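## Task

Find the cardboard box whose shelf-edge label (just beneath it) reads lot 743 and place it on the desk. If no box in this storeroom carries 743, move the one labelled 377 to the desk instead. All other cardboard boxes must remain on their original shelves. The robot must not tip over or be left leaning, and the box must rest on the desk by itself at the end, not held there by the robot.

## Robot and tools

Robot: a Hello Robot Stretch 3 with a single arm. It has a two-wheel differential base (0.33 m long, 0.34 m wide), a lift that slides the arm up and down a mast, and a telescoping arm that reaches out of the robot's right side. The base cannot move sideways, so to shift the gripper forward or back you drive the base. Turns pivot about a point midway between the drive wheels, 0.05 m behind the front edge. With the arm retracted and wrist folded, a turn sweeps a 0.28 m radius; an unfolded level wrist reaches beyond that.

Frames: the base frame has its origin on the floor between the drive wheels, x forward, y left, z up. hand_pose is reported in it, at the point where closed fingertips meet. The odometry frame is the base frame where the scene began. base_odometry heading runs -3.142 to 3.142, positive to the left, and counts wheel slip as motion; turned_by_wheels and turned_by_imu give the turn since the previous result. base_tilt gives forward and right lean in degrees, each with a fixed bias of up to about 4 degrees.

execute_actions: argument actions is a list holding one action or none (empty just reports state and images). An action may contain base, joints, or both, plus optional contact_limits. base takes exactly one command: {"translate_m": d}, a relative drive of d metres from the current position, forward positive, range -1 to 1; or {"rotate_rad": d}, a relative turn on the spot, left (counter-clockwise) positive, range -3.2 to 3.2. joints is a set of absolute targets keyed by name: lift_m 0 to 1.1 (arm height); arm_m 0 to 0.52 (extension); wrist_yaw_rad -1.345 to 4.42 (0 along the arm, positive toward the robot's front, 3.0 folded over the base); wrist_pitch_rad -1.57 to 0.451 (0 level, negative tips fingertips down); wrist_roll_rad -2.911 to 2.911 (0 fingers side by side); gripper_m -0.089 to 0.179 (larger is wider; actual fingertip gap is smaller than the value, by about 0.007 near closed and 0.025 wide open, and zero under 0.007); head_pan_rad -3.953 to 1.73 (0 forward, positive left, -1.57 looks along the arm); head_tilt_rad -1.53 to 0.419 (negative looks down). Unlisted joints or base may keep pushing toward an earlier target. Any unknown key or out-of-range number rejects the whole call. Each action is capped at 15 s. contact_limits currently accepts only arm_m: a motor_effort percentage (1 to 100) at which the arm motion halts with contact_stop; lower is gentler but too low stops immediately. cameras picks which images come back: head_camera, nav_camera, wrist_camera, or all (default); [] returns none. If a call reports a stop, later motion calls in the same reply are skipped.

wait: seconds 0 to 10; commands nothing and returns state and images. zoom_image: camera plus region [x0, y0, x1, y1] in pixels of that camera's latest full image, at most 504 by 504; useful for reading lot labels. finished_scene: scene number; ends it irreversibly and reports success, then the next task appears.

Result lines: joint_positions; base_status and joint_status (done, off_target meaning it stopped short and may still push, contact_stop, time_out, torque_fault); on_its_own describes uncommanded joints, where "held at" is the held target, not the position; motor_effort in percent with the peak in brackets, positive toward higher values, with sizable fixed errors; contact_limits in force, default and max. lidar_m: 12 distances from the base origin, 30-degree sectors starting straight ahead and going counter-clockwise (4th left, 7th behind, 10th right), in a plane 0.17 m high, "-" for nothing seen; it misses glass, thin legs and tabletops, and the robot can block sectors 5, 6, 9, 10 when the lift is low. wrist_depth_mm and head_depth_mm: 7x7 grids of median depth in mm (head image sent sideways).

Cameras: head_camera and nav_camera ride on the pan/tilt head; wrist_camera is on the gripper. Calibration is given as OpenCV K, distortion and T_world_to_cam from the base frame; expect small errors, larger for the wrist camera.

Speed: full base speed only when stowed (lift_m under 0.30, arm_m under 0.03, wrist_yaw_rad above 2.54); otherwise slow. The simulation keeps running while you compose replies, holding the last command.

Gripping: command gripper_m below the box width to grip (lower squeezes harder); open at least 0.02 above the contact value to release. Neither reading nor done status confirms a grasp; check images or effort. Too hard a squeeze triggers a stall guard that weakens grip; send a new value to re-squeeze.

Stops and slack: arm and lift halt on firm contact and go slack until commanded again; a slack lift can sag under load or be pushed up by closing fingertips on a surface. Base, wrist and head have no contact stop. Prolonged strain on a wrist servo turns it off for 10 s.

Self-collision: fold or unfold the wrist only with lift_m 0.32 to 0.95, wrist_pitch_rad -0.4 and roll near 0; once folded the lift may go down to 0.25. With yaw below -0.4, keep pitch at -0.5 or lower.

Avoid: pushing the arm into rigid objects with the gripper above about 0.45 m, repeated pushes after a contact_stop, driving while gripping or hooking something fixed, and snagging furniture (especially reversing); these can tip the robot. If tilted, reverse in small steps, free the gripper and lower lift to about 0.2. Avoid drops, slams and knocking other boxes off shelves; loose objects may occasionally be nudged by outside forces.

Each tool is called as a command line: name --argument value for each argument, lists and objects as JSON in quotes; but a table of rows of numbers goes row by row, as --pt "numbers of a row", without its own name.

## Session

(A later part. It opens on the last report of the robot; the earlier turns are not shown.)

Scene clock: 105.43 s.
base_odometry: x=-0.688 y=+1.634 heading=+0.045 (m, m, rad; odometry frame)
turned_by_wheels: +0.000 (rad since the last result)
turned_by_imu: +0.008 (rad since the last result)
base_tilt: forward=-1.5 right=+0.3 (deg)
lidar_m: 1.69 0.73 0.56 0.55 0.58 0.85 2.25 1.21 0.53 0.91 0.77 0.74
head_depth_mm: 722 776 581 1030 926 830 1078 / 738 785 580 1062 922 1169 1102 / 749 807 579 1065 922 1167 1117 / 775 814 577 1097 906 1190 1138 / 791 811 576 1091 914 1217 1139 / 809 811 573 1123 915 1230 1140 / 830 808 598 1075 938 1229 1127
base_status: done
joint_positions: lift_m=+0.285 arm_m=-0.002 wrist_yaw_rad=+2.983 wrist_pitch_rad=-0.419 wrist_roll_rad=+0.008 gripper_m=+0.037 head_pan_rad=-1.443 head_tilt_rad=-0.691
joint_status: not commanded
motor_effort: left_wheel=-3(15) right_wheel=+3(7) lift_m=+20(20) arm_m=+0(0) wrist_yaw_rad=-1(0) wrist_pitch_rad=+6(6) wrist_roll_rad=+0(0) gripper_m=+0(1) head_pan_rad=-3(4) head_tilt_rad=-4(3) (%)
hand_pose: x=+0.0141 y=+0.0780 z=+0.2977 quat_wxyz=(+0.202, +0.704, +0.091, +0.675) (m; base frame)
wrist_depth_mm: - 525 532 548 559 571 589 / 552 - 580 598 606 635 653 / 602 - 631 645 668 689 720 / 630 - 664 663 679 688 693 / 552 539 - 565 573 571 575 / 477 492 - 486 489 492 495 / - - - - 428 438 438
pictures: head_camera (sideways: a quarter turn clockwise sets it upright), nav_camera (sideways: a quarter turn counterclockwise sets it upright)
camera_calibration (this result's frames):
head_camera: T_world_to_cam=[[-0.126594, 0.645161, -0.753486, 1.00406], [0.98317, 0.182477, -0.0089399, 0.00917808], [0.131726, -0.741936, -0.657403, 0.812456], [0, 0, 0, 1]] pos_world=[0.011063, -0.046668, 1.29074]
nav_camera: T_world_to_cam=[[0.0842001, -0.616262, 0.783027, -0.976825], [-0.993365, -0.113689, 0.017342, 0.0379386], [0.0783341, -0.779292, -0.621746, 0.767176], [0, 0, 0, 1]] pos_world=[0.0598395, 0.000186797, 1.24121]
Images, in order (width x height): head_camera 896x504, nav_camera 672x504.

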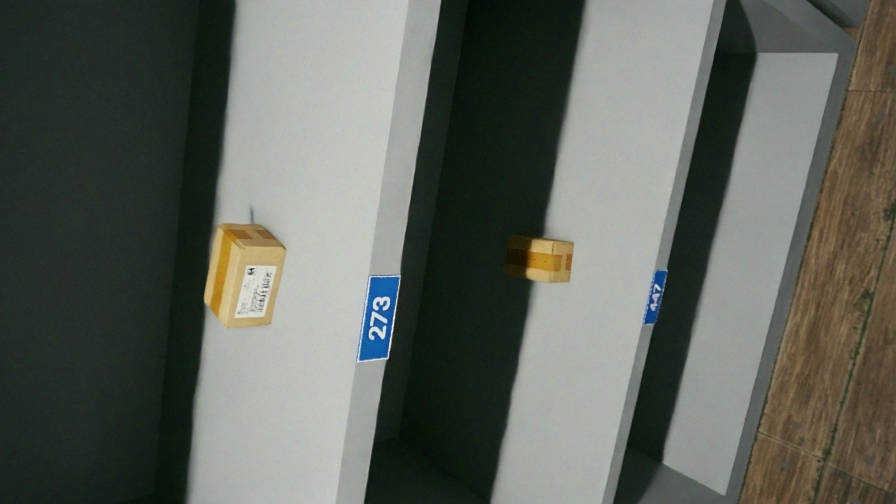

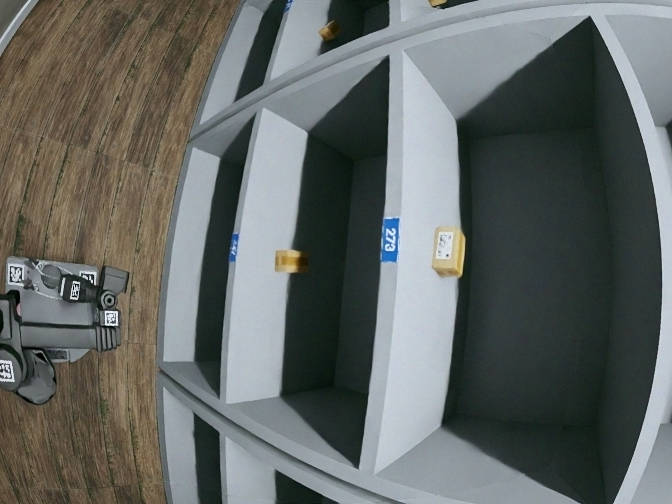

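execute_actions --actions '[{"base": {"translate_m": -1.0}, "joints": {"head_pan_rad": -1.2, "head_tilt_rad": -0.8}}]' --cameras '["head_camera", "nav_camera"]'

Scene clock: 111.80 s.
base_odometry: x=-1.687 y=+1.589 heading=+0.045 (m, m, rad; odometry frame)
turned_by_wheels: +0.000 (rad since the last result)
turned_by_imu: +0.008 (rad since the last result)
base_tilt: forward=-1.6 right=+0.4 (deg)
lidar_m: 1.88 0.83 0.64 0.63 0.67 0.97 1.26 1.33 0.43 0.84 0.85 0.75
head_depth_mm: 684 639 492 938 853 770 1056 / 717 609 490 965 854 1125 1079 / 753 573 489 1016 853 1166 1113 / 774 635 507 1008 852 1199 1133 / 807 633 524 1014 893 1234 1108 / 822 635 1003 1016 1291 1255 1109 / 754 634 895 972 1195 1269 1110
base_status: done
joint_positions: lift_m=+0.285 arm_m=-0.002 wrist_yaw_rad=+2.983 wrist_pitch_rad=-0.419 wrist_roll_rad=+0.008 gripper_m=+0.037 head_pan_rad=-1.207 head_tilt_rad=-0.790
joint_status: all done
motor_effort: left_wheel=-3(14) right_wheel=+2(8) lift_m=+20(20) arm_m=+0(0) wrist_yaw_rad=+0(0) wrist_pitch_rad=+6(6) wrist_roll_rad=+0(0) gripper_m=+1(1) head_pan_rad=+4(31) head_tilt_rad=-4(11) (%)
hand_pose: x=+0.0141 y=+0.0780 z=+0.2977 quat_wxyz=(+0.202, +0.704, +0.091, +0.675) (m; base frame)
wrist_depth_mm: 578 597 602 614 627 643 659 / 617 - 648 670 682 701 726 / 664 - 694 724 748 771 771 / 649 - 659 675 672 686 702 / 552 548 - 564 572 575 574 / 478 490 - 487 489 489 499 / - - - - 428 433 434
pictures: head_camera (sideways: a quarter turn clockwise sets it upright), nav_camera (sideways: a quarter turn counterclockwise sets it upright)
camera_calibration (this result's frames):
head_camera: T_world_to_cam=[[-0.299476, 0.66415, -0.684996, 0.91586], [0.912908, 0.408151, -0.00338773, 0.00237758], [0.277331, -0.626353, -0.728539, 0.904089], [0, 0, 0, 1]] pos_world=[0.0213747, -0.0429596, 1.28603]
nav_camera: T_world_to_cam=[[0.252593, -0.648862, 0.717757, -0.892782], [-0.938508, -0.344755, 0.0186168, 0.0359467], [0.23537, -0.678324, -0.696044, 0.862862], [0, 0, 0, 1]] pos_world=[0.0561544, 0.0184004, 1.24072]
Images, in order (width x height): head_camera 896x504, nav_camera 672x504.

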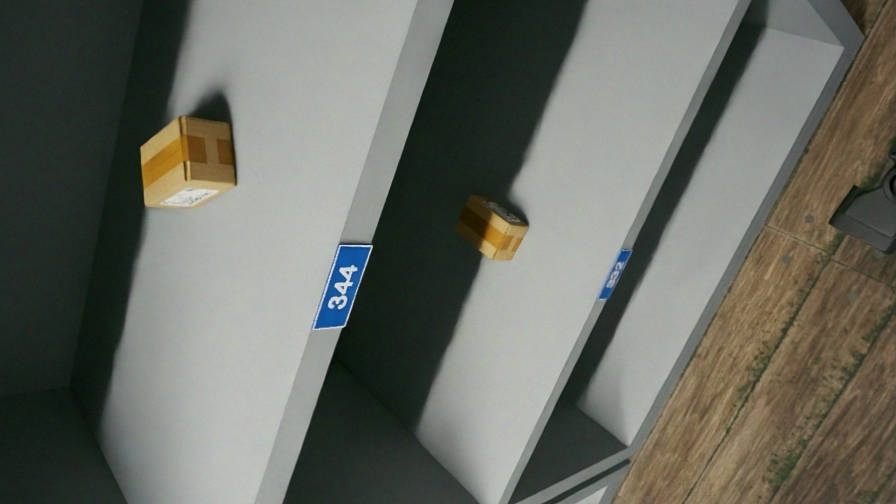

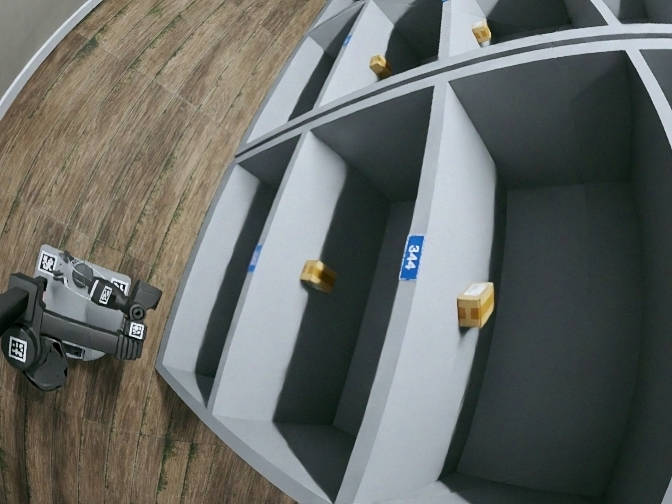

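execute_actions --actions '[{"base": {"translate_m": -0.55}, "joints": {"head_pan_rad": -1.2, "head_tilt_rad": -0.8}}]' --cameras '[]'

execute_actions --actions '[{"base": {"rotate_rad": -1.65}, "joints": {"head_pan_rad": 0.3, "head_tilt_rad": -0.8}}]' --cameras '["nav_camera"]'

Scene clock: 122.77 s.
base_odometry: x=-2.237 y=+1.565 heading=+0.045 (m, m, rad; odometry frame)
turned_by_wheels: +0.000 (rad since the last result)
turned_by_imu: +0.005 (rad since the last result)
base_tilt: forward=-1.6 right=+0.3 (deg)
lidar_m: 1.99 0.89 0.69 0.67 0.72 0.72 0.71 0.75 1.10 2.73 0.47 1.23
head_depth_mm: 2588 2764 2134 1735 1456 1263 1117 / 2639 2640 2129 1727 1459 1263 1104 / 2033 2532 2069 1720 1464 1259 1134 / 573 665 794 974 1255 1268 1138 / 481 543 625 731 881 1194 1112 / 413 458 523 621 881 1225 1104 / 366 424 528 1009 1319 1260 1105
base_status: done
joint_positions: lift_m=+0.285 arm_m=-0.002 wrist_yaw_rad=+2.983 wrist_pitch_rad=-0.419 wrist_roll_rad=+0.008 gripper_m=+0.037 head_pan_rad=-1.207 head_tilt_rad=-0.790
joint_status: all done
motor_effort: left_wheel=-3(15) right_wheel=+3(7) lift_m=+20(20) arm_m=+0(0) wrist_yaw_rad=+0(0) wrist_pitch_rad=+6(6) wrist_roll_rad=+0(0) gripper_m=+0(1) head_pan_rad=+5(5) head_tilt_rad=-6(4) (%)
hand_pose: x=+0.0141 y=+0.0780 z=+0.2977 quat_wxyz=(+0.202, +0.704, +0.091, +0.675) (m; base frame)
wrist_depth_mm: 621 633 641 655 675 676 701 / 664 - 695 708 732 753 771 / 717 - 740 756 784 785 825 / 643 - 659 663 684 677 692 / 545 549 - 558 577 572 577 / 475 492 - 483 488 493 500 / - - - - 428 429 436
pictures: none
No camera images: the call's "cameras" was empty. Leave "cameras" out to get every camera's image.

Scene clock: 125.13 s.
base_odometry: x=-2.237 y=+1.565 heading=-1.605 (m, m, rad; odometry frame)
turned_by_wheels: -1.650 (rad since the last result)
turned_by_imu: -1.656 (rad since the last result)
base_tilt: forward=-1.6 right=+0.3 (deg)
lidar_m: 2.72 0.47 0.48 1.32 0.96 0.70 0.67 0.70 0.73 0.71 0.73 1.00
head_depth_mm: 2539 2778 2129 1713 1457 1258 1110 / 2653 2697 2117 1733 1461 1262 1111 / 2607 2680 2092 1729 1479 1268 1107 / 2787 2760 2127 1738 1456 1262 1111 / 663 740 839 967 1143 1241 1104 / 535 588 649 722 827 1163 1112 / 450 487 528 594 847 1207 1108
base_status: done
joint_positions: lift_m=+0.285 arm_m=-0.002 wrist_yaw_rad=+2.983 wrist_pitch_rad=-0.419 wrist_roll_rad=+0.008 gripper_m=+0.037 head_pan_rad=+0.293 head_tilt_rad=-0.791
joint_status: all done
motor_effort: left_wheel=+2(13) right_wheel=-2(9) lift_m=+20(20) arm_m=+0(0) wrist_yaw_rad=-1(1) wrist_pitch_rad=+6(7) wrist_roll_rad=+0(0) gripper_m=+0(0) head_pan_rad=+5(58) head_tilt_rad=-4(5) (%)
hand_pose: x=+0.0141 y=+0.0780 z=+0.2977 quat_wxyz=(+0.202, +0.704, +0.091, +0.675) (m; base frame)
wrist_depth_mm: - - - - - - 392 / 945 - - - 919 845 427 / 789 - 820 818 780 495 475 / 646 - 660 673 661 530 538 / 542 545 - 558 580 557 574 / 475 491 - 487 489 494 491 / - - - - 425 435 439
pictures: nav_camera (sideways: a quarter turn counterclockwise sets it upright)
camera_calibration (this result's frames):
nav_camera: T_world_to_cam=[[0.665803, 0.206056, 0.71711, -0.894459], [0.277235, -0.960622, 0.0186279, 0.0285162], [0.69271, 0.186405, -0.696711, 0.860939], [0, 0, 0, 1]] pos_world=[-0.00875276, 0.0512185, 1.24072]
Images, in order (width x height): nav_camera 672x504.

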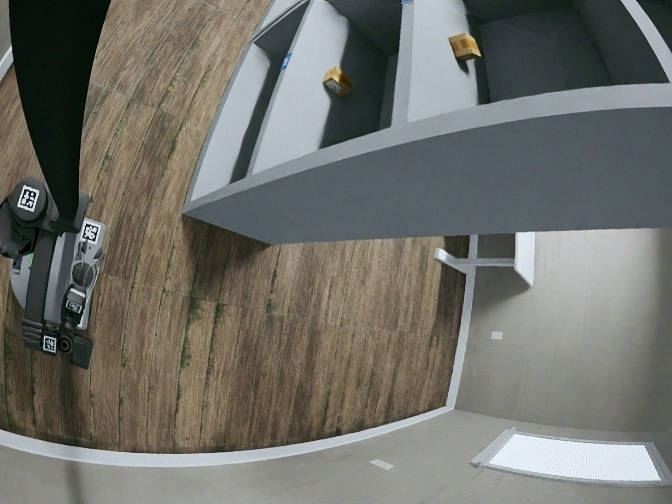

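execute_actions --actions '[{"base": {"translate_m": 1.0}, "joints": {"head_pan_rad": 1.4, "head_tilt_rad": -0.9}}]' --cameras '["head_camera", "nav_camera"]'

Scene clock: 132.03 s.
base_odometry: x=-2.271 y=+0.566 heading=-1.605 (m, m, rad; odometry frame)
turned_by_wheels: +0.000 (rad since the last result)
turned_by_imu: -0.006 (rad since the last result)
base_tilt: forward=-1.5 right=+0.3 (deg)
lidar_m: 2.09 1.77 2.51 0.83 0.40 0.45 1.68 1.00 0.73 0.70 0.73 1.00
head_depth_mm: 2936 2278 1881 1587 1387 1220 1095 / 2932 2282 1870 1582 1376 1224 1098 / 2913 2263 1869 1590 1379 1226 1097 / 2917 2282 1863 1586 1382 1220 1128 / 2927 2269 1881 1583 1378 1213 - / 2729 2127 1784 1523 1328 1233 - / 1262 1118 997 906 892 - 1123
base_status: done
joint_positions: lift_m=+0.285 arm_m=-0.002 wrist_yaw_rad=+2.983 wrist_pitch_rad=-0.419 wrist_roll_rad=+0.008 gripper_m=+0.037 head_pan_rad=+1.393 head_tilt_rad=-0.889
joint_status: all done
motor_effort: left_wheel=+2(13) right_wheel=-2(8) lift_m=+20(20) arm_m=+0(0) wrist_yaw_rad=+0(0) wrist_pitch_rad=+6(6) wrist_roll_rad=+0(0) gripper_m=+0(0) head_pan_rad=+4(58) head_tilt_rad=-5(14) (%)
hand_pose: x=+0.0141 y=+0.0780 z=+0.2977 quat_wxyz=(+0.202, +0.704, +0.091, +0.675) (m; base frame)
wrist_depth_mm: - 839 - - - - - / 328 - - - - - - / 359 - 809 823 851 837 839 / 389 - 653 668 663 683 685 / 425 455 - 558 578 574 579 / 461 482 - 483 494 487 501 / - - - - 426 429 436
pictures: head_camera (sideways: a quarter turn clockwise sets it upright), nav_camera (sideways: a quarter turn counterclockwise sets it upright)
camera_calibration (this result's frames):
head_camera: T_world_to_cam=[[-0.0971331, -0.786816, -0.609496, 0.816249], [-0.992671, 0.120827, 0.00221963, 0.00670141], [0.071897, 0.605245, -0.792786, 0.988886], [0, 0, 0, 1]] pos_world=[0.0148392, 0.0429103, 1.28146]
nav_camera: T_world_to_cam=[[0.130026, 0.752895, 0.645168, -0.797443], [0.982252, -0.186528, 0.0197133, 0.0228049], [0.135184, 0.631155, -0.763786, 0.951571], [0, 0, 0, 1]] pos_world=[-0.0473495, 0.00405691, 1.24083]
Images, in order (width x height): head_camera 896x504, nav_camera 672x504.

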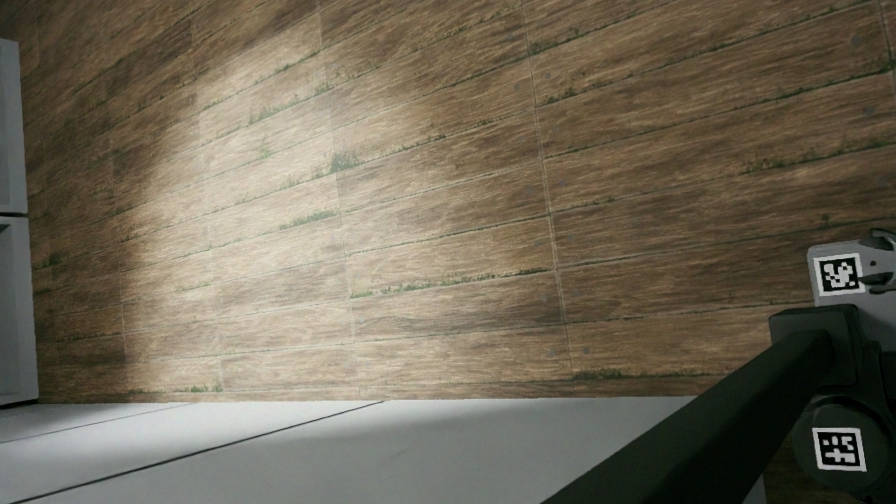

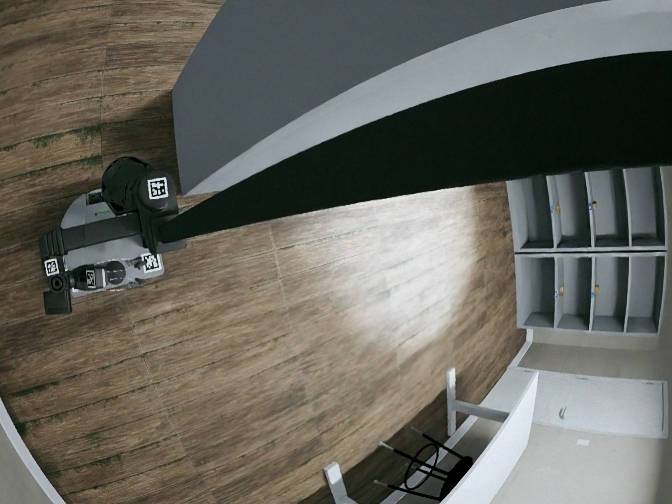

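execute_actions --actions '[{"base": {"rotate_rad": 1.465}, "joints": {"head_pan_rad": 0.3, "head_tilt_rad": -1.0}}]' --cameras '["nav_camera"]'

Scene clock: 138.63 s.
base_odometry: x=-2.271 y=+0.566 heading=-0.140 (m, m, rad; odometry frame)
turned_by_wheels: +1.465 (rad since the last result)
turned_by_imu: +1.471 (rad since the last result)
base_tilt: forward=-1.6 right=+0.3 (deg)
lidar_m: 1.38 0.38 0.41 1.68 1.13 0.76 0.70 0.71 0.91 1.96 1.78 2.51
head_depth_mm: 2316 1960 1678 1482 1325 1191 1079 / 2345 1963 1707 1482 1324 1192 1096 / 1608 1868 1687 1492 1314 1193 1099 / 859 1037 1274 1435 1332 1202 1115 / 588 664 761 892 1124 1192 - / 446 487 541 653 987 1203 1102 / 359 390 461 653 1100 1196 1090
base_status: done
joint_positions: lift_m=+0.285 arm_m=-0.002 wrist_yaw_rad=+2.983 wrist_pitch_rad=-0.419 wrist_roll_rad=+0.008 gripper_m=+0.037 head_pan_rad=+0.307 head_tilt_rad=-0.988
joint_status: all done
motor_effort: left_wheel=-3(11) right_wheel=+2(12) lift_m=+20(20) arm_m=-1(0) wrist_yaw_rad=+0(1) wrist_pitch_rad=+6(6) wrist_roll_rad=+0(0) gripper_m=+1(0) head_pan_rad=-4(57) head_tilt_rad=-6(16) (%)
hand_pose: x=+0.0141 y=+0.0780 z=+0.2977 quat_wxyz=(+0.202, +0.704, +0.091, +0.675) (m; base frame)
wrist_depth_mm: - - - - 574 396 319 / - - - - 594 408 347 / 787 - 808 829 617 418 388 / 645 - 659 671 627 442 452 / 553 552 - 562 568 486 533 / 475 493 - 487 491 494 496 / - - - - 429 435 435
pictures: nav_camera (sideways: a quarter turn counterclockwise sets it upright)
camera_calibration (this result's frames):
nav_camera: T_world_to_cam=[[0.783947, 0.253764, 0.566596, -0.699062], [0.294387, -0.955464, 0.0206118, 0.0258337], [0.546592, 0.15064, -0.823738, 1.02701], [0, 0, 0, 1]] pos_world=[-0.0209336, 0.0473713, 1.24154]
Images, in order (width x height): nav_camera 672x504.

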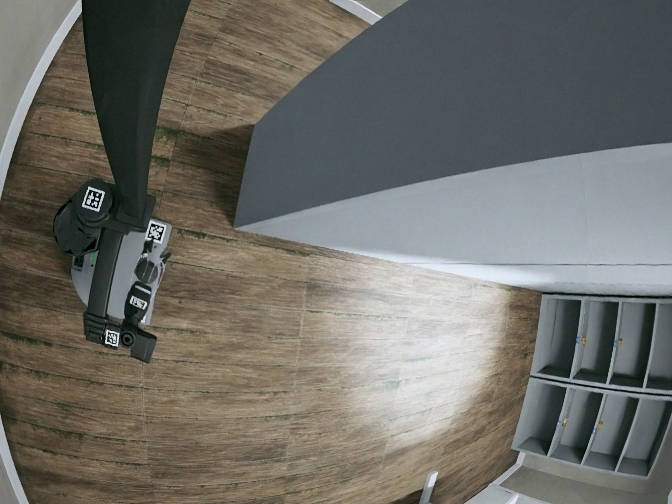

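execute_actions --actions '[{"base": {"translate_m": 1.0}, "joints": {"head_pan_rad": -0.9, "head_tilt_rad": -0.6}}]' --cameras '[]'

execute_actions --actions '[{"base": {"translate_m": 1.0}, "joints": {"head_pan_rad": -1.6, "head_tilt_rad": -0.6}}]' --cameras '["head_camera", "nav_camera"]'

Scene clock: 146.17 s.
base_odometry: x=-1.281 y=+0.426 heading=-0.140 (m, m, rad; odometry frame)
turned_by_wheels: +0.000 (rad since the last result)
turned_by_imu: -0.006 (rad since the last result)
base_tilt: forward=-1.6 right=+0.3 (deg)
lidar_m: 2.22 0.52 0.35 0.32 0.33 0.41 1.70 1.72 2.12 1.35 1.49 2.50
head_depth_mm: 1645 1790 1377 1981 1685 1398 1180 / 1743 1879 1466 2130 1691 1391 1187 / 1850 1950 2273 2159 1683 1377 1187 / 1987 2123 1963 2052 1690 1389 1177 / 2098 2334 2569 2100 1677 1381 1182 / 2254 2576 2733 2118 1682 1371 1168 / 2435 2852 2893 2135 1687 1366 1175
base_status: done
joint_positions: lift_m=+0.285 arm_m=-0.002 wrist_yaw_rad=+2.983 wrist_pitch_rad=-0.419 wrist_roll_rad=+0.008 gripper_m=+0.037 head_pan_rad=-0.893 head_tilt_rad=-0.605
joint_status: all done
motor_effort: left_wheel=-2(8) right_wheel=+2(12) lift_m=+20(20) arm_m=-1(0) wrist_yaw_rad=+1(0) wrist_pitch_rad=+6(6) wrist_roll_rad=+0(0) gripper_m=-1(1) head_pan_rad=-5(58) head_tilt_rad=+2(23) (%)
hand_pose: x=+0.0141 y=+0.0780 z=+0.2977 quat_wxyz=(+0.202, +0.704, +0.091, +0.675) (m; base frame)
wrist_depth_mm: - 311 324 348 376 408 448 / 307 - 351 378 415 454 502 / 333 - 383 421 462 511 569 / 363 - 423 466 521 581 639 / 395 422 - 513 568 569 581 / 440 456 - 488 488 496 501 / - - - - 431 435 431
pictures: none
No camera images: the call's "cameras" was empty. Leave "cameras" out to get every camera's image.

Scene clock: 151.27 s.
base_odometry: x=-0.291 y=+0.286 heading=-0.140 (m, m, rad; odometry frame)
turned_by_wheels: +0.000 (rad since the last result)
turned_by_imu: -0.006 (rad since the last result)
base_tilt: forward=-1.5 right=+0.3 (deg)
lidar_m: 1.67 0.72 0.49 0.44 0.45 0.56 1.19 2.73 1.45 1.39 1.88 2.12
head_depth_mm: 1613 1778 1384 2117 1698 1389 1187 / 1585 1761 1384 2058 1681 1391 1178 / 1577 1740 1367 2097 1684 1390 1177 / 1552 1717 1290 2120 1685 1385 1178 / 1527 1682 1292 2043 1689 1386 1180 / 1518 1706 1922 2065 1679 1382 1173 / 1492 1671 1891 2020 1662 1369 1171
base_status: done
joint_positions: lift_m=+0.285 arm_m=-0.002 wrist_yaw_rad=+2.983 wrist_pitch_rad=-0.419 wrist_roll_rad=+0.008 gripper_m=+0.037 head_pan_rad=-1.593 head_tilt_rad=-0.605
joint_status: all done
motor_effort: left_wheel=-1(10) right_wheel=+1(10) lift_m=+19(20) arm_m=+0(1) wrist_yaw_rad=-1(0) wrist_pitch_rad=+6(5) wrist_roll_rad=+0(0) gripper_m=+1(1) head_pan_rad=-5(51) head_tilt_rad=+3(3) (%)
hand_pose: x=+0.0141 y=+0.0780 z=+0.2977 quat_wxyz=(+0.202, +0.704, +0.091, +0.675) (m; base frame)
wrist_depth_mm: - 412 429 463 499 546 593 / 406 - 469 503 550 609 663 / 445 - 508 558 617 679 770 / 481 - 568 616 648 677 687 / 515 530 - 568 573 572 578 / 478 487 - 484 493 495 500 / - - - - 431 432 434
pictures: head_camera (sideways: a quarter turn clockwise sets it upright), nav_camera (sideways: a quarter turn counterclockwise sets it upright)
camera_calibration (this result's frames):
head_camera: T_world_to_cam=[[-0.0303356, 0.590241, -0.806657, 1.07279], [0.999372, 0.0326944, -0.01366, 0.0152256], [0.0183104, -0.806565, -0.590862, 0.726587], [0, 0, 0, 1]] pos_world=[0.00402342, -0.0476604, 1.29489]
nav_camera: T_world_to_cam=[[-0.00721578, -0.552943, 0.833188, -1.04166], [-0.999174, 0.0373078, 0.0161059, 0.0395815], [-0.03999, -0.832383, -0.552756, 0.678145], [0, 0, 0, 1]] pos_world=[0.0591514, -0.0129792, 1.24211]
Images, in order (width x height): head_camera 896x504, nav_camera 672x504.

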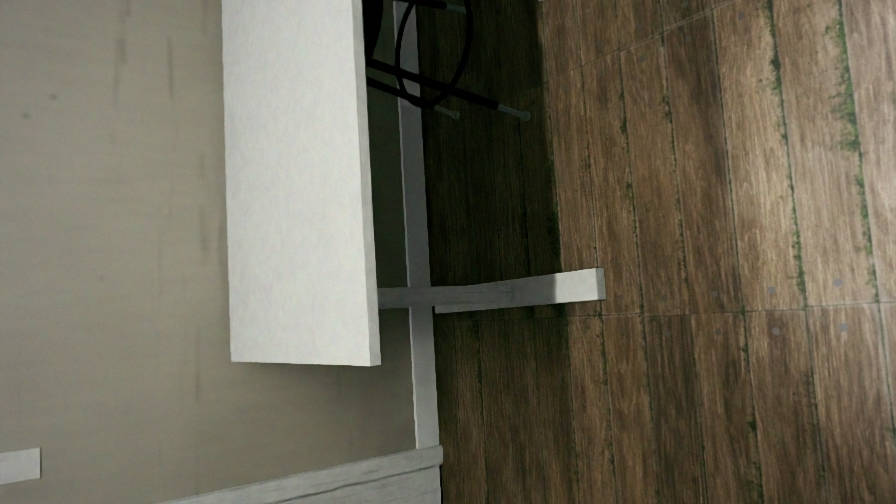

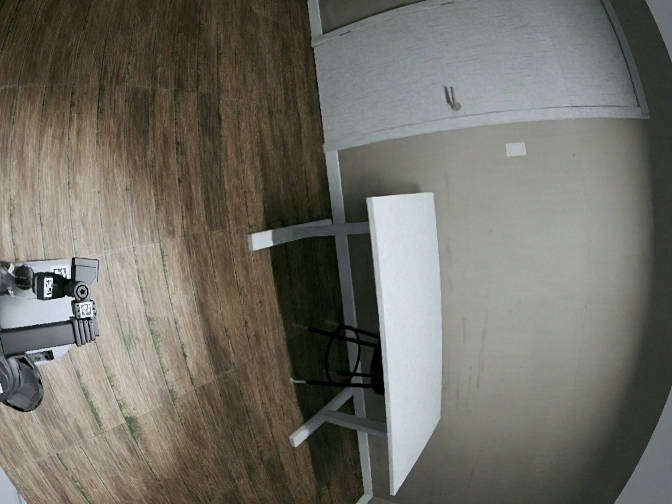

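execute_actions --actions '[]'

Scene clock: 158.20 s.
base_odometry: x=-0.291 y=+0.286 heading=-0.140 (m, m, rad; odometry frame)
turned_by_wheels: +0.000 (rad since the last result)
turned_by_imu: +0.001 (rad since the last result)
base_tilt: forward=-1.6 right=+0.3 (deg)
lidar_m: 1.67 0.72 0.49 0.44 0.45 0.56 1.19 2.74 1.45 1.39 1.88 2.13
head_depth_mm: 1619 1767 1389 2149 1683 1389 1186 / 1594 1757 1386 2072 1680 1384 1193 / 1553 1744 1368 2109 1674 1391 1184 / 1558 1703 1304 2136 1688 1379 1177 / 1536 1700 1283 2021 1670 1391 1178 / 1507 1694 1905 2061 1666 1383 1174 / 1492 1673 1884 2019 1660 1373 1169
base_status: done
joint_positions: lift_m=+0.285 arm_m=-0.002 wrist_yaw_rad=+2.983 wrist_pitch_rad=-0.419 wrist_roll_rad=+0.008 gripper_m=+0.037 head_pan_rad=-1.593 head_tilt_rad=-0.605
joint_status: all done
motor_effort: left_wheel=-1(10) right_wheel=+0(10) lift_m=+20(20) arm_m=+0(1) wrist_yaw_rad=+0(0) wrist_pitch_rad=+6(5) wrist_roll_rad=+0(0) gripper_m=+0(1) head_pan_rad=-5(51) head_tilt_rad=+1(3) (%)
hand_pose: x=+0.0141 y=+0.0780 z=+0.2977 quat_wxyz=(+0.202, +0.704, +0.091, +0.675) (m; base frame)
wrist_depth_mm: - 410 432 466 498 546 601 / 407 - 464 505 555 608 671 / 438 - 515 562 613 682 767 / 486 - 565 620 657 680 687 / 522 532 - 565 576 574 579 / 471 491 - 482 493 490 493 / - - - - 429 436 438
pictures: head_camera (sideways: a quarter turn clockwise sets it upright), nav_camera (sideways: a quarter turn counterclockwise sets it upright), wrist_camera
camera_calibration (this result's frames):
head_camera: T_world_to_cam=[[-0.0303356, 0.590241, -0.806657, 1.07279], [0.999372, 0.0326945, -0.01366, 0.0152256], [0.0183105, -0.806565, -0.590862, 0.726587], [0, 0, 0, 1]] pos_world=[0.00402343, -0.0476604, 1.29489]
nav_camera: T_world_to_cam=[[-0.00721571, -0.552943, 0.833188, -1.04166], [-0.999174, 0.0373077, 0.0161059, 0.0395815], [-0.0399899, -0.832383, -0.552756, 0.678145], [0, 0, 0, 1]] pos_world=[0.0591514, -0.0129792, 1.24211]
wrist_camera: T_world_to_cam=[[0.98334, -0.181141, 0.0151761, -0.0148694], [-0.0972619, -0.594846, -0.797934, 0.310334], [0.153566, 0.783164, -0.602554, 0.276493], [0, 0, 0, 1]] pos_world=[0.0023455, -0.0346317, 0.414453]
Images, in order (width x height): head_camera 896x504, nav_camera 672x504, wrist_camera 644x364.

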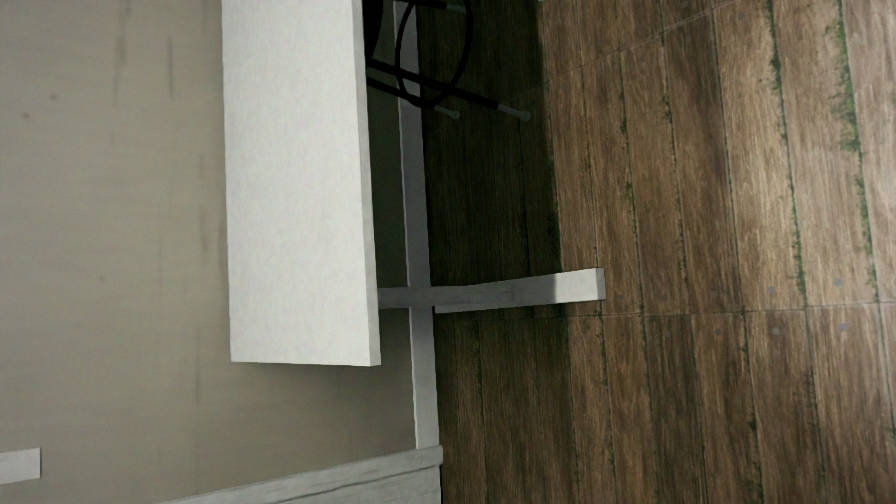

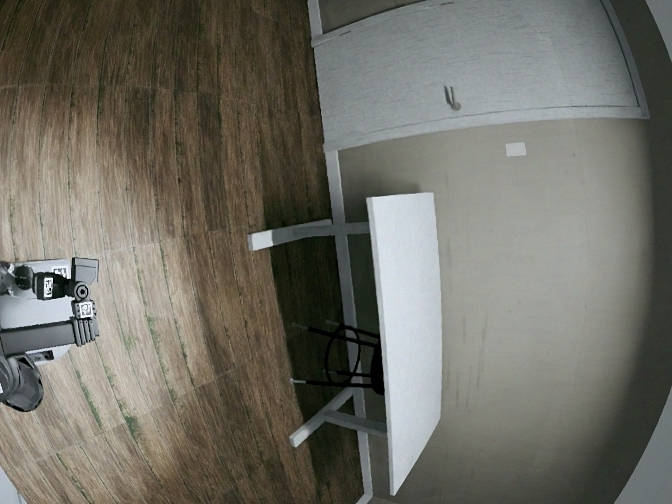

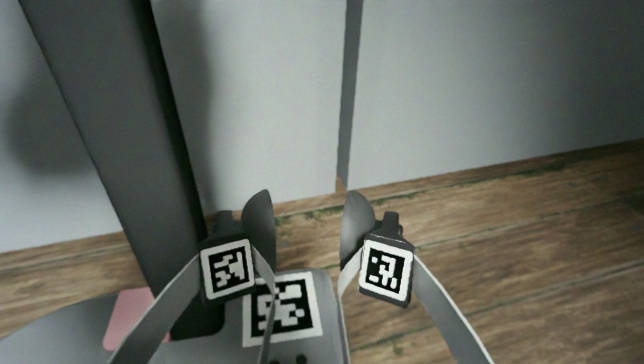

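execute_actions --actions '[{"base": {"translate_m": 1.0}, "joints": {"head_pan_rad": 0.1, "head_tilt_rad": -0.7}}]'

Scene clock: 164.17 s.
base_odometry: x=+0.699 y=+0.146 heading=-0.140 (m, m, rad; odometry frame)
turned_by_wheels: +0.000 (rad since the last result)
turned_by_imu: -0.006 (rad since the last result)
base_tilt: forward=-1.5 right=+0.3 (deg)
lidar_m: 0.89 0.83 0.62 0.57 0.58 0.72 1.50 2.18 1.63 1.71 1.41 0.69
head_depth_mm: 854 814 667 917 966 1239 1148 / 866 823 665 1132 999 1236 1143 / 868 823 663 1131 1000 1263 1134 / 867 814 661 1119 1002 1270 1136 / 868 758 659 1124 992 1262 1134 / 863 809 656 1121 990 1256 1133 / 861 808 656 1118 990 1263 1133
base_status: done
joint_positions: lift_m=+0.285 arm_m=-0.002 wrist_yaw_rad=+2.983 wrist_pitch_rad=-0.419 wrist_roll_rad=+0.008 gripper_m=+0.037 head_pan_rad=+0.093 head_tilt_rad=-0.692
joint_status: all done
motor_effort: left_wheel=+0(11) right_wheel=-1(10) lift_m=+20(20) arm_m=-1(1) wrist_yaw_rad=-1(1) wrist_pitch_rad=+6(7) wrist_roll_rad=+0(0) gripper_m=+1(1) head_pan_rad=+5(58) head_tilt_rad=-2(12) (%)
hand_pose: x=+0.0141 y=+0.0780 z=+0.2977 quat_wxyz=(+0.202, +0.704, +0.091, +0.675) (m; base frame)
wrist_depth_mm: - 520 538 585 628 682 665 / 507 - 589 643 698 739 753 / 558 - 641 711 766 766 706 / 598 - 654 662 676 683 611 / 548 545 - 559 578 569 557 / 475 489 - 482 492 493 497 / - - - - 432 431 434
pictures: head_camera (sideways: a quarter turn clockwise sets it upright), nav_camera (sideways: a quarter turn counterclockwise sets it upright), wrist_camera
camera_calibration (this result's frames):
head_camera: T_world_to_cam=[[-0.649964, -0.104145, -0.752795, 1.00636], [-0.148171, 0.988922, -0.0088812, 0.0160029], [0.74538, 0.10577, -0.658195, 0.809742], [0, 0, 0, 1]] pos_world=[0.0529007, 0.00333533, 1.29069]
nav_camera: T_world_to_cam=[[0.619639, 0.0627857, 0.782372, -0.979237], [0.0790789, -0.996717, 0.0173565, 0.0313778], [0.780893, 0.0511143, -0.62257, 0.763962], [0, 0, 0, 1]] pos_world=[0.00771934, 0.0537075, 1.2412]
wrist_camera: T_world_to_cam=[[0.98334, -0.181141, 0.0151761, -0.0148694], [-0.0972614, -0.594844, -0.797935, 0.310335], [0.153566, 0.783166, -0.602552, 0.276492], [0, 0, 0, 1]] pos_world=[0.00234547, -0.0346317, 0.414453]
Images, in order (width x height): head_camera 896x504, nav_camera 672x504, wrist_camera 644x364.

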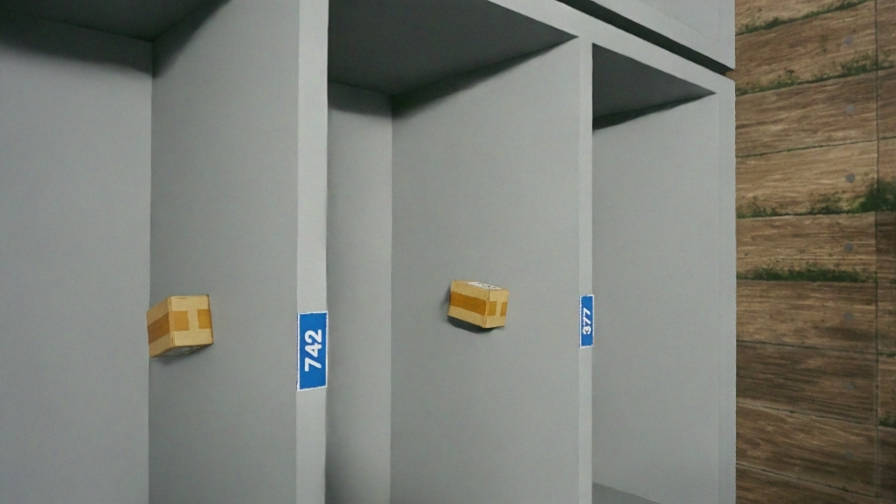

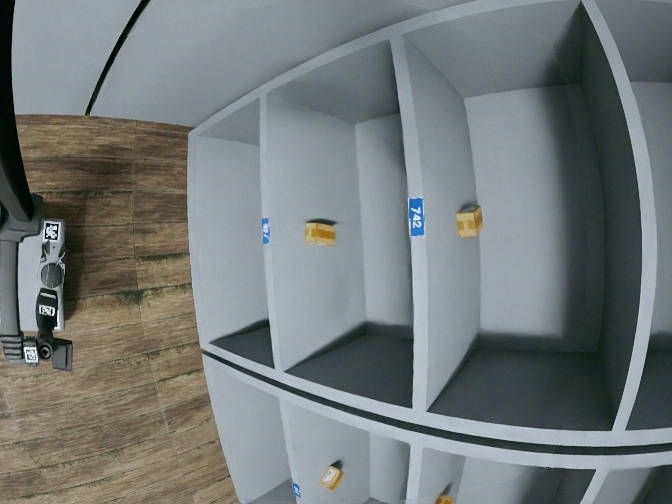

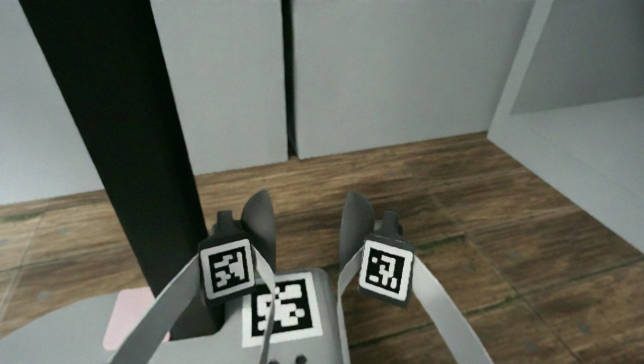

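zoom_image --camera "head_camera" --region '[420, 250, 620, 370]'

Region (420, 250, 620, 370) of head_camera's 896x504 image, scaled by 2.520, with more detail than that image has; it fills the top 302 rows of this view, and the rest is white.

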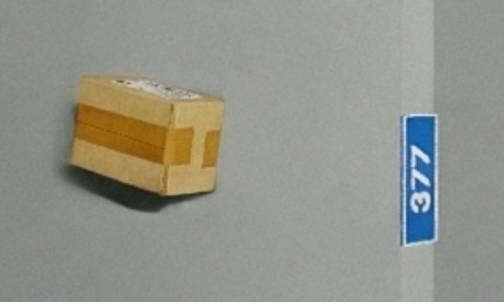

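execute_actions --actions '[{"base": {"rotate_rad": 1.58}, "joints": {"lift_m": 0.70, "arm_m": 0.16, "wrist_yaw_rad": 0.0, "wrist_pitch_rad": -0.4, "head_pan_rad": -1.35, "head_tilt_rad": -0.75}}]'

Scene clock: 201.07 s.
base_odometry: x=+0.699 y=+0.146 heading=+1.440 (m, m, rad; odometry frame)
turned_by_wheels: +1.580 (rad since the last result)
turned_by_imu: +1.595 (rad since the last result)
base_tilt: forward=-1.6 right=+0.3 (deg)
lidar_m: 0.57 0.57 0.73 1.57 2.18 1.63 1.71 1.41 0.69 0.94 0.81 0.61
head_depth_mm: 853 717 1126 1066 931 - 1136 / 865 715 1155 1067 - 1232 1129 / 872 714 1164 1065 1326 1260 1117 / 885 709 1199 1037 1350 1260 1125 / 888 710 1208 1067 1358 1260 1124 / 902 705 1215 1056 1376 1279 1119 / 897 707 1054 1035 1191 1269 1115
base_status: done
joint_positions: lift_m=+0.700 arm_m=+0.160 wrist_yaw_rad=+0.002 wrist_pitch_rad=-0.419 wrist_roll_rad=+0.008 gripper_m=+0.037 head_pan_rad=-1.343 head_tilt_rad=-0.741
joint_status: all done
motor_effort: left_wheel=-3(11) right_wheel=+2(10) lift_m=+36(40) arm_m=+3(6) wrist_yaw_rad=-3(5) wrist_pitch_rad=+6(6) wrist_roll_rad=+0(0) gripper_m=+0(0) head_pan_rad=-4(58) head_tilt_rad=-4(8) (%)
hand_pose: x=-0.0210 y=-0.5289 z=+0.7119 quat_wxyz=(+0.689, +0.148, -0.694, -0.147) (m; base frame)
wrist_depth_mm: 545 568 583 596 596 401 288 / 596 613 633 650 656 404 291 / 568 572 580 595 571 408 293 / 461 425 456 481 485 413 296 / 391 395 413 399 414 398 328 / 341 343 327 344 351 363 376 / 313 323 717 743 734 454 752
pictures: head_camera (sideways: a quarter turn clockwise sets it upright), nav_camera (sideways: a quarter turn counterclockwise sets it upright), wrist_camera
camera_calibration (this result's frames):
head_camera: T_world_to_cam=[[-0.198715, 0.665163, -0.719771, 0.960564], [0.959942, 0.280131, -0.00614297, 0.00567799], [0.197544, -0.69216, -0.694184, 0.859894], [0, 0, 0, 1]] pos_world=[0.0155601, -0.0453377, 1.28835]
nav_camera: T_world_to_cam=[[0.153989, -0.642122, 0.750977, -0.935476], [-0.976843, -0.213199, 0.018008, 0.036972], [0.148544, -0.73636, -0.660082, 0.816616], [0, 0, 0, 1]] pos_world=[0.0588654, 0.00851611, 1.24089]
wrist_camera: T_world_to_cam=[[-0.999654, 0.0214918, 0.0151756, -0.0310389], [0.000845153, 0.602743, -0.797935, 0.911873], [-0.0262961, -0.797646, -0.602552, 0.166898], [0, 0, 0, 1]] pos_world=[-0.0274101, -0.415832, 0.828651]
Images, in order (width x height): head_camera 896x504, nav_camera 672x504, wrist_camera 644x364.

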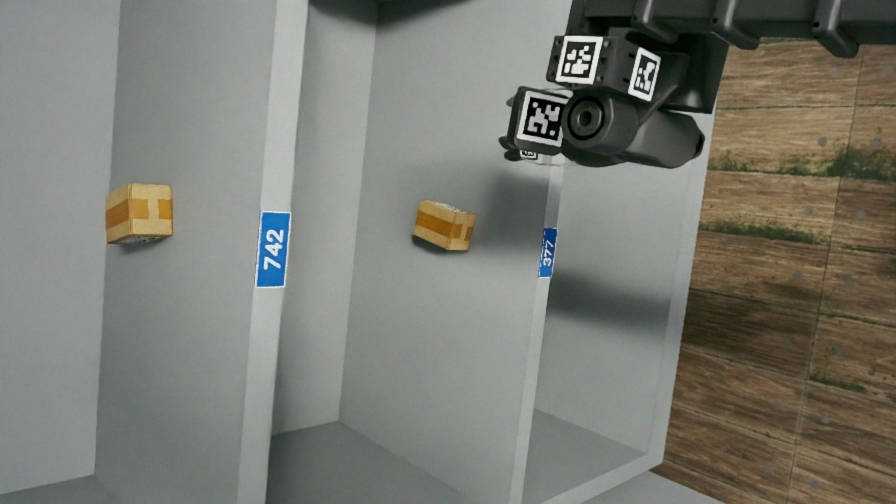

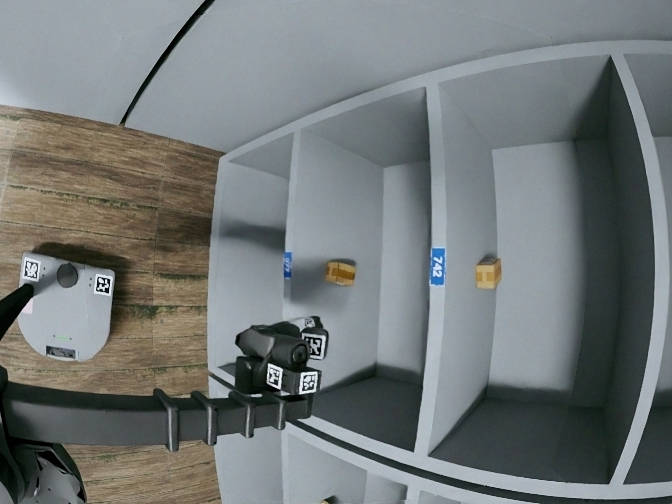

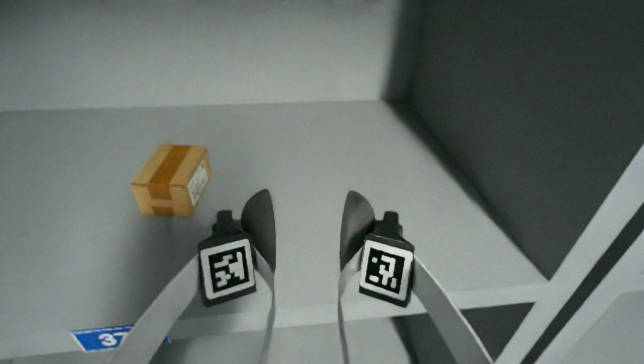

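zoom_image --camera "wrist_camera" --region '[110, 130, 230, 230]'

Region (110, 130, 230, 230) of wrist_camera's 644x364 image, scaled by 4.200.

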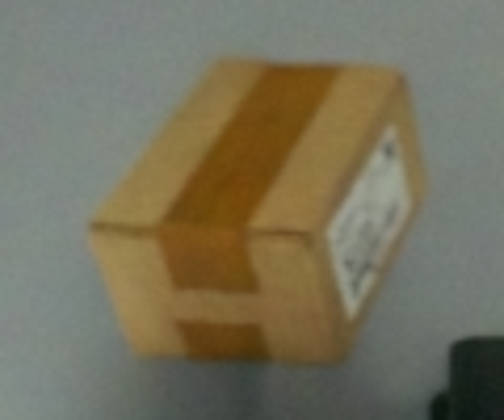

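execute_actions --actions '[{"base": {"translate_m": 0.185}, "joints": {"lift_m": 0.668, "arm_m": 0.495, "wrist_yaw_rad": -0.04, "wrist_pitch_rad": -0.94, "gripper_m": 0.15, "head_pan_rad": -1.57, "head_tilt_rad": -0.75}}]'

Scene clock: 215.27 s.
base_odometry: x=+0.724 y=+0.329 heading=+1.439 (m, m, rad; odometry frame)
turned_by_wheels: +0.000 (rad since the last result)
turned_by_imu: -0.001 (rad since the last result)
base_tilt: forward=-1.6 right=+0.3 (deg)
lidar_m: 0.38 0.39 0.49 1.05 2.53 1.79 1.89 1.58 0.78 1.03 0.62 0.41
head_depth_mm: 881 716 1166 1067 1237 1272 1143 / 876 713 1175 1083 - - 1122 / 872 714 605 1006 1324 1267 1122 / 850 712 1142 1037 1325 1258 1128 / 857 712 1154 1065 1329 1265 1127 / 852 708 1140 1059 1316 1235 1120 / 849 708 989 1037 946 1176 1104
base_status: done
joint_positions: lift_m=+0.668 arm_m=+0.495 wrist_yaw_rad=-0.039 wrist_pitch_rad=-0.947 wrist_roll_rad=+0.008 gripper_m=+0.150 head_pan_rad=-1.563 head_tilt_rad=-0.741
joint_status: all done
motor_effort: left_wheel=-3(3) right_wheel=+2(9) lift_m=+20(34) arm_m=+4(5) wrist_yaw_rad=-2(4) wrist_pitch_rad=+2(7) wrist_roll_rad=+0(0) gripper_m=+0(86) head_pan_rad=-5(30) head_tilt_rad=-5(3) (%)
hand_pose: x=-0.0267 y=-0.7697 z=+0.5851 quat_wxyz=(+0.620, +0.309, -0.638, -0.336) (m; base frame)
wrist_depth_mm: 268 270 272 275 278 281 285 / 251 253 255 258 260 263 266 / 235 236 240 241 243 246 248 / 222 223 223 173 227 231 232 / 210 210 211 163 215 220 220 / - 199 199 154 201 - 208 / 187 189 190 187 192 194 196
pictures: head_camera (sideways: a quarter turn clockwise sets it upright), nav_camera (sideways: a quarter turn counterclockwise sets it upright), wrist_camera
camera_calibration (this result's frames):
head_camera: T_world_to_cam=[[-0.048698, 0.692501, -0.719771, 0.959648], [0.997944, 0.0637925, -0.00614296, 0.00544616], [0.041662, -0.718591, -0.694184, 0.860845], [0, 0, 0, 1]] pos_world=[0.00543346, -0.0463093, 1.28835]
nav_camera: T_world_to_cam=[[0.0100823, -0.660251, 0.750977, -0.934598], [-0.999824, 0.0052148, 0.018008, 0.0371122], [-0.015806, -0.751027, -0.660082, 0.817618], [0, 0, 0, 1]] pos_world=[0.0594518, -0.00320941, 1.24089]
wrist_camera: T_world_to_cam=[[-0.998318, 0.0522433, 0.0251553, -0.0117222], [0.0384938, 0.921576, -0.386286, 0.961385], [-0.0433633, -0.384668, -0.922036, 0.402575], [0, 0, 0, 1]] pos_world=[-0.0312528, -0.730519, 0.742853]
Images, in order (width x height): head_camera 896x504, nav_camera 672x504, wrist_camera 644x364.

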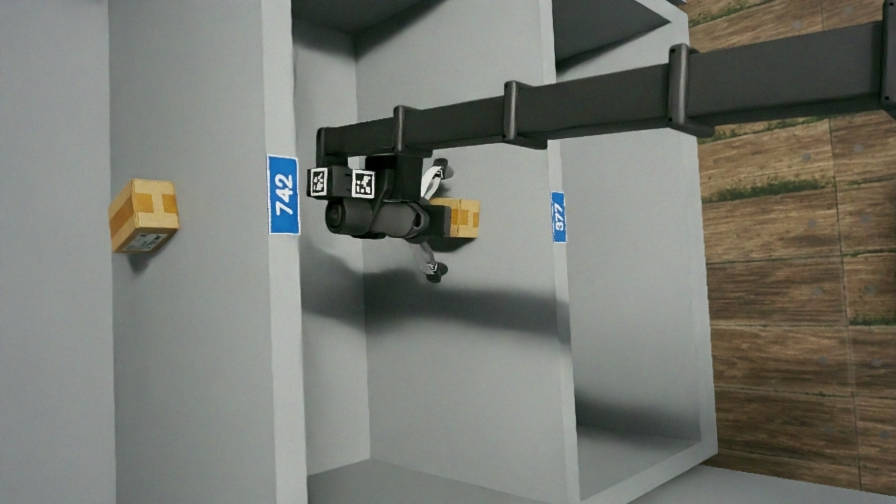

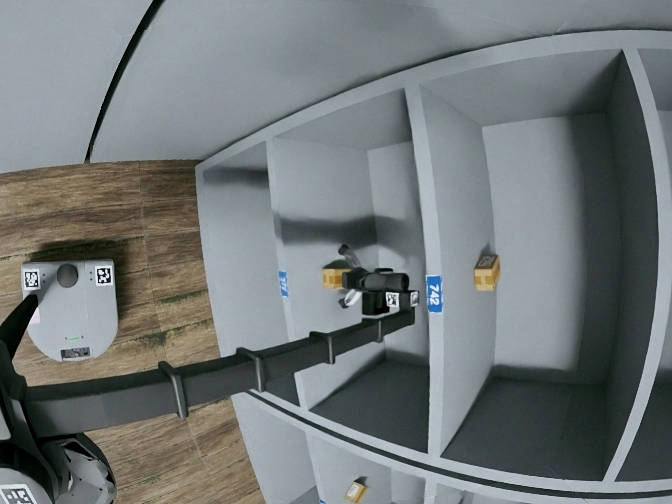

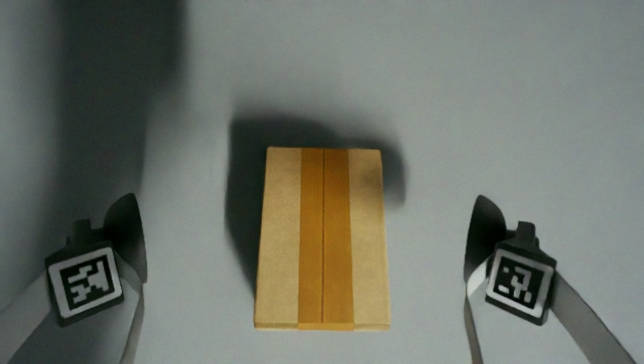

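execute_actions --actions '[{"base": {"translate_m": -0.008}, "joints": {"lift_m": 0.642, "arm_m": 0.501, "gripper_m": 0.12}}]' --cameras '["wrist_camera", "head_camera"]'

Scene clock: 220.20 s.
base_odometry: x=+0.723 y=+0.321 heading=+1.439 (m, m, rad; odometry frame)
turned_by_wheels: +0.000 (rad since the last result)
turned_by_imu: +0.001 (rad since the last result)
base_tilt: forward=-1.6 right=+0.3 (deg)
lidar_m: 0.39 0.40 0.50 1.07 2.71 1.79 1.89 1.57 0.77 1.03 0.64 0.42
head_depth_mm: 887 714 1166 1068 1223 1267 1124 / 881 715 1188 1079 - - 1096 / 873 708 1138 1007 1310 1266 1131 / 853 708 1156 1031 1319 1255 1122 / 860 710 1153 1063 1322 1265 1124 / 854 707 1140 1063 1326 1233 1127 / 847 707 1012 1037 951 1197 1095
base_status: done
joint_positions: lift_m=+0.642 arm_m=+0.501 wrist_yaw_rad=-0.039 wrist_pitch_rad=-0.947 wrist_roll_rad=+0.008 gripper_m=+0.120 head_pan_rad=-1.563 head_tilt_rad=-0.741
joint_status: all done
motor_effort: left_wheel=-3(8) right_wheel=+2(6) lift_m=+20(21) arm_m=+3(4) wrist_yaw_rad=-2(1) wrist_pitch_rad=+3(2) wrist_roll_rad=+0(0) gripper_m=+1(82) head_pan_rad=-3(4) head_tilt_rad=-4(5) (%)
hand_pose: x=-0.0267 y=-0.7757 z=+0.5591 quat_wxyz=(+0.620, +0.309, -0.638, -0.336) (m; base frame)
wrist_depth_mm: 234 238 241 242 246 247 250 / 220 221 224 226 229 230 234 / 206 207 210 212 213 215 218 / 194 195 192 146 201 203 205 / 183 187 182 137 187 192 192 / 175 - 132 130 177 - 182 / 164 166 163 125 169 170 173
pictures: head_camera (sideways: a quarter turn clockwise sets it upright), wrist_camera
camera_calibration (this result's frames):
head_camera: T_world_to_cam=[[-0.0486979, 0.692501, -0.719771, 0.959648], [0.997944, 0.0637924, -0.00614295, 0.00544615], [0.0416619, -0.718591, -0.694184, 0.860845], [0, 0, 0, 1]] pos_world=[0.00543345, -0.0463093, 1.28835]
wrist_camera: T_world_to_cam=[[-0.998318, 0.052236, 0.0251593, -0.0107627], [0.0384986, 0.921692, -0.386007, 0.956731], [-0.0433525, -0.384389, -0.922153, 0.376571], [0, 0, 0, 1]] pos_world=[-0.0312521, -0.7365, 0.716832]
Images, in order (width x height): head_camera 896x504, wrist_camera 644x364.

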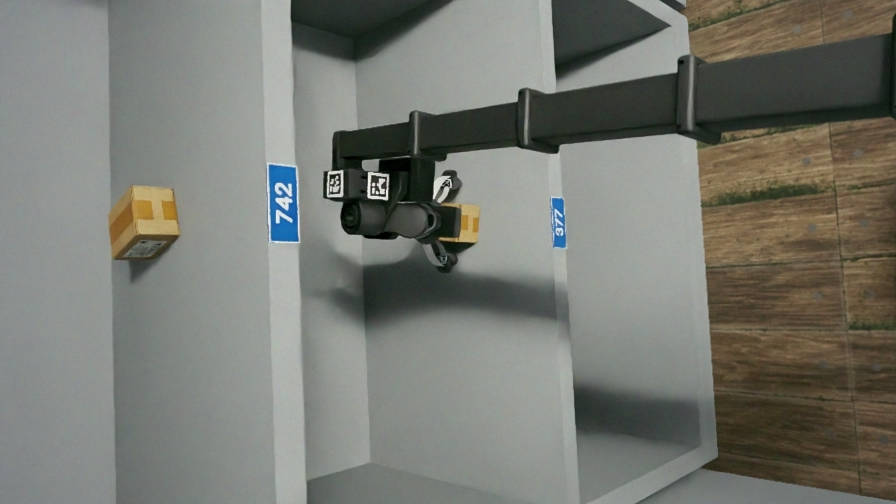

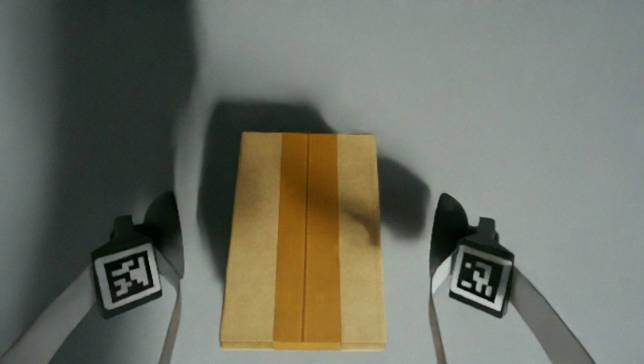

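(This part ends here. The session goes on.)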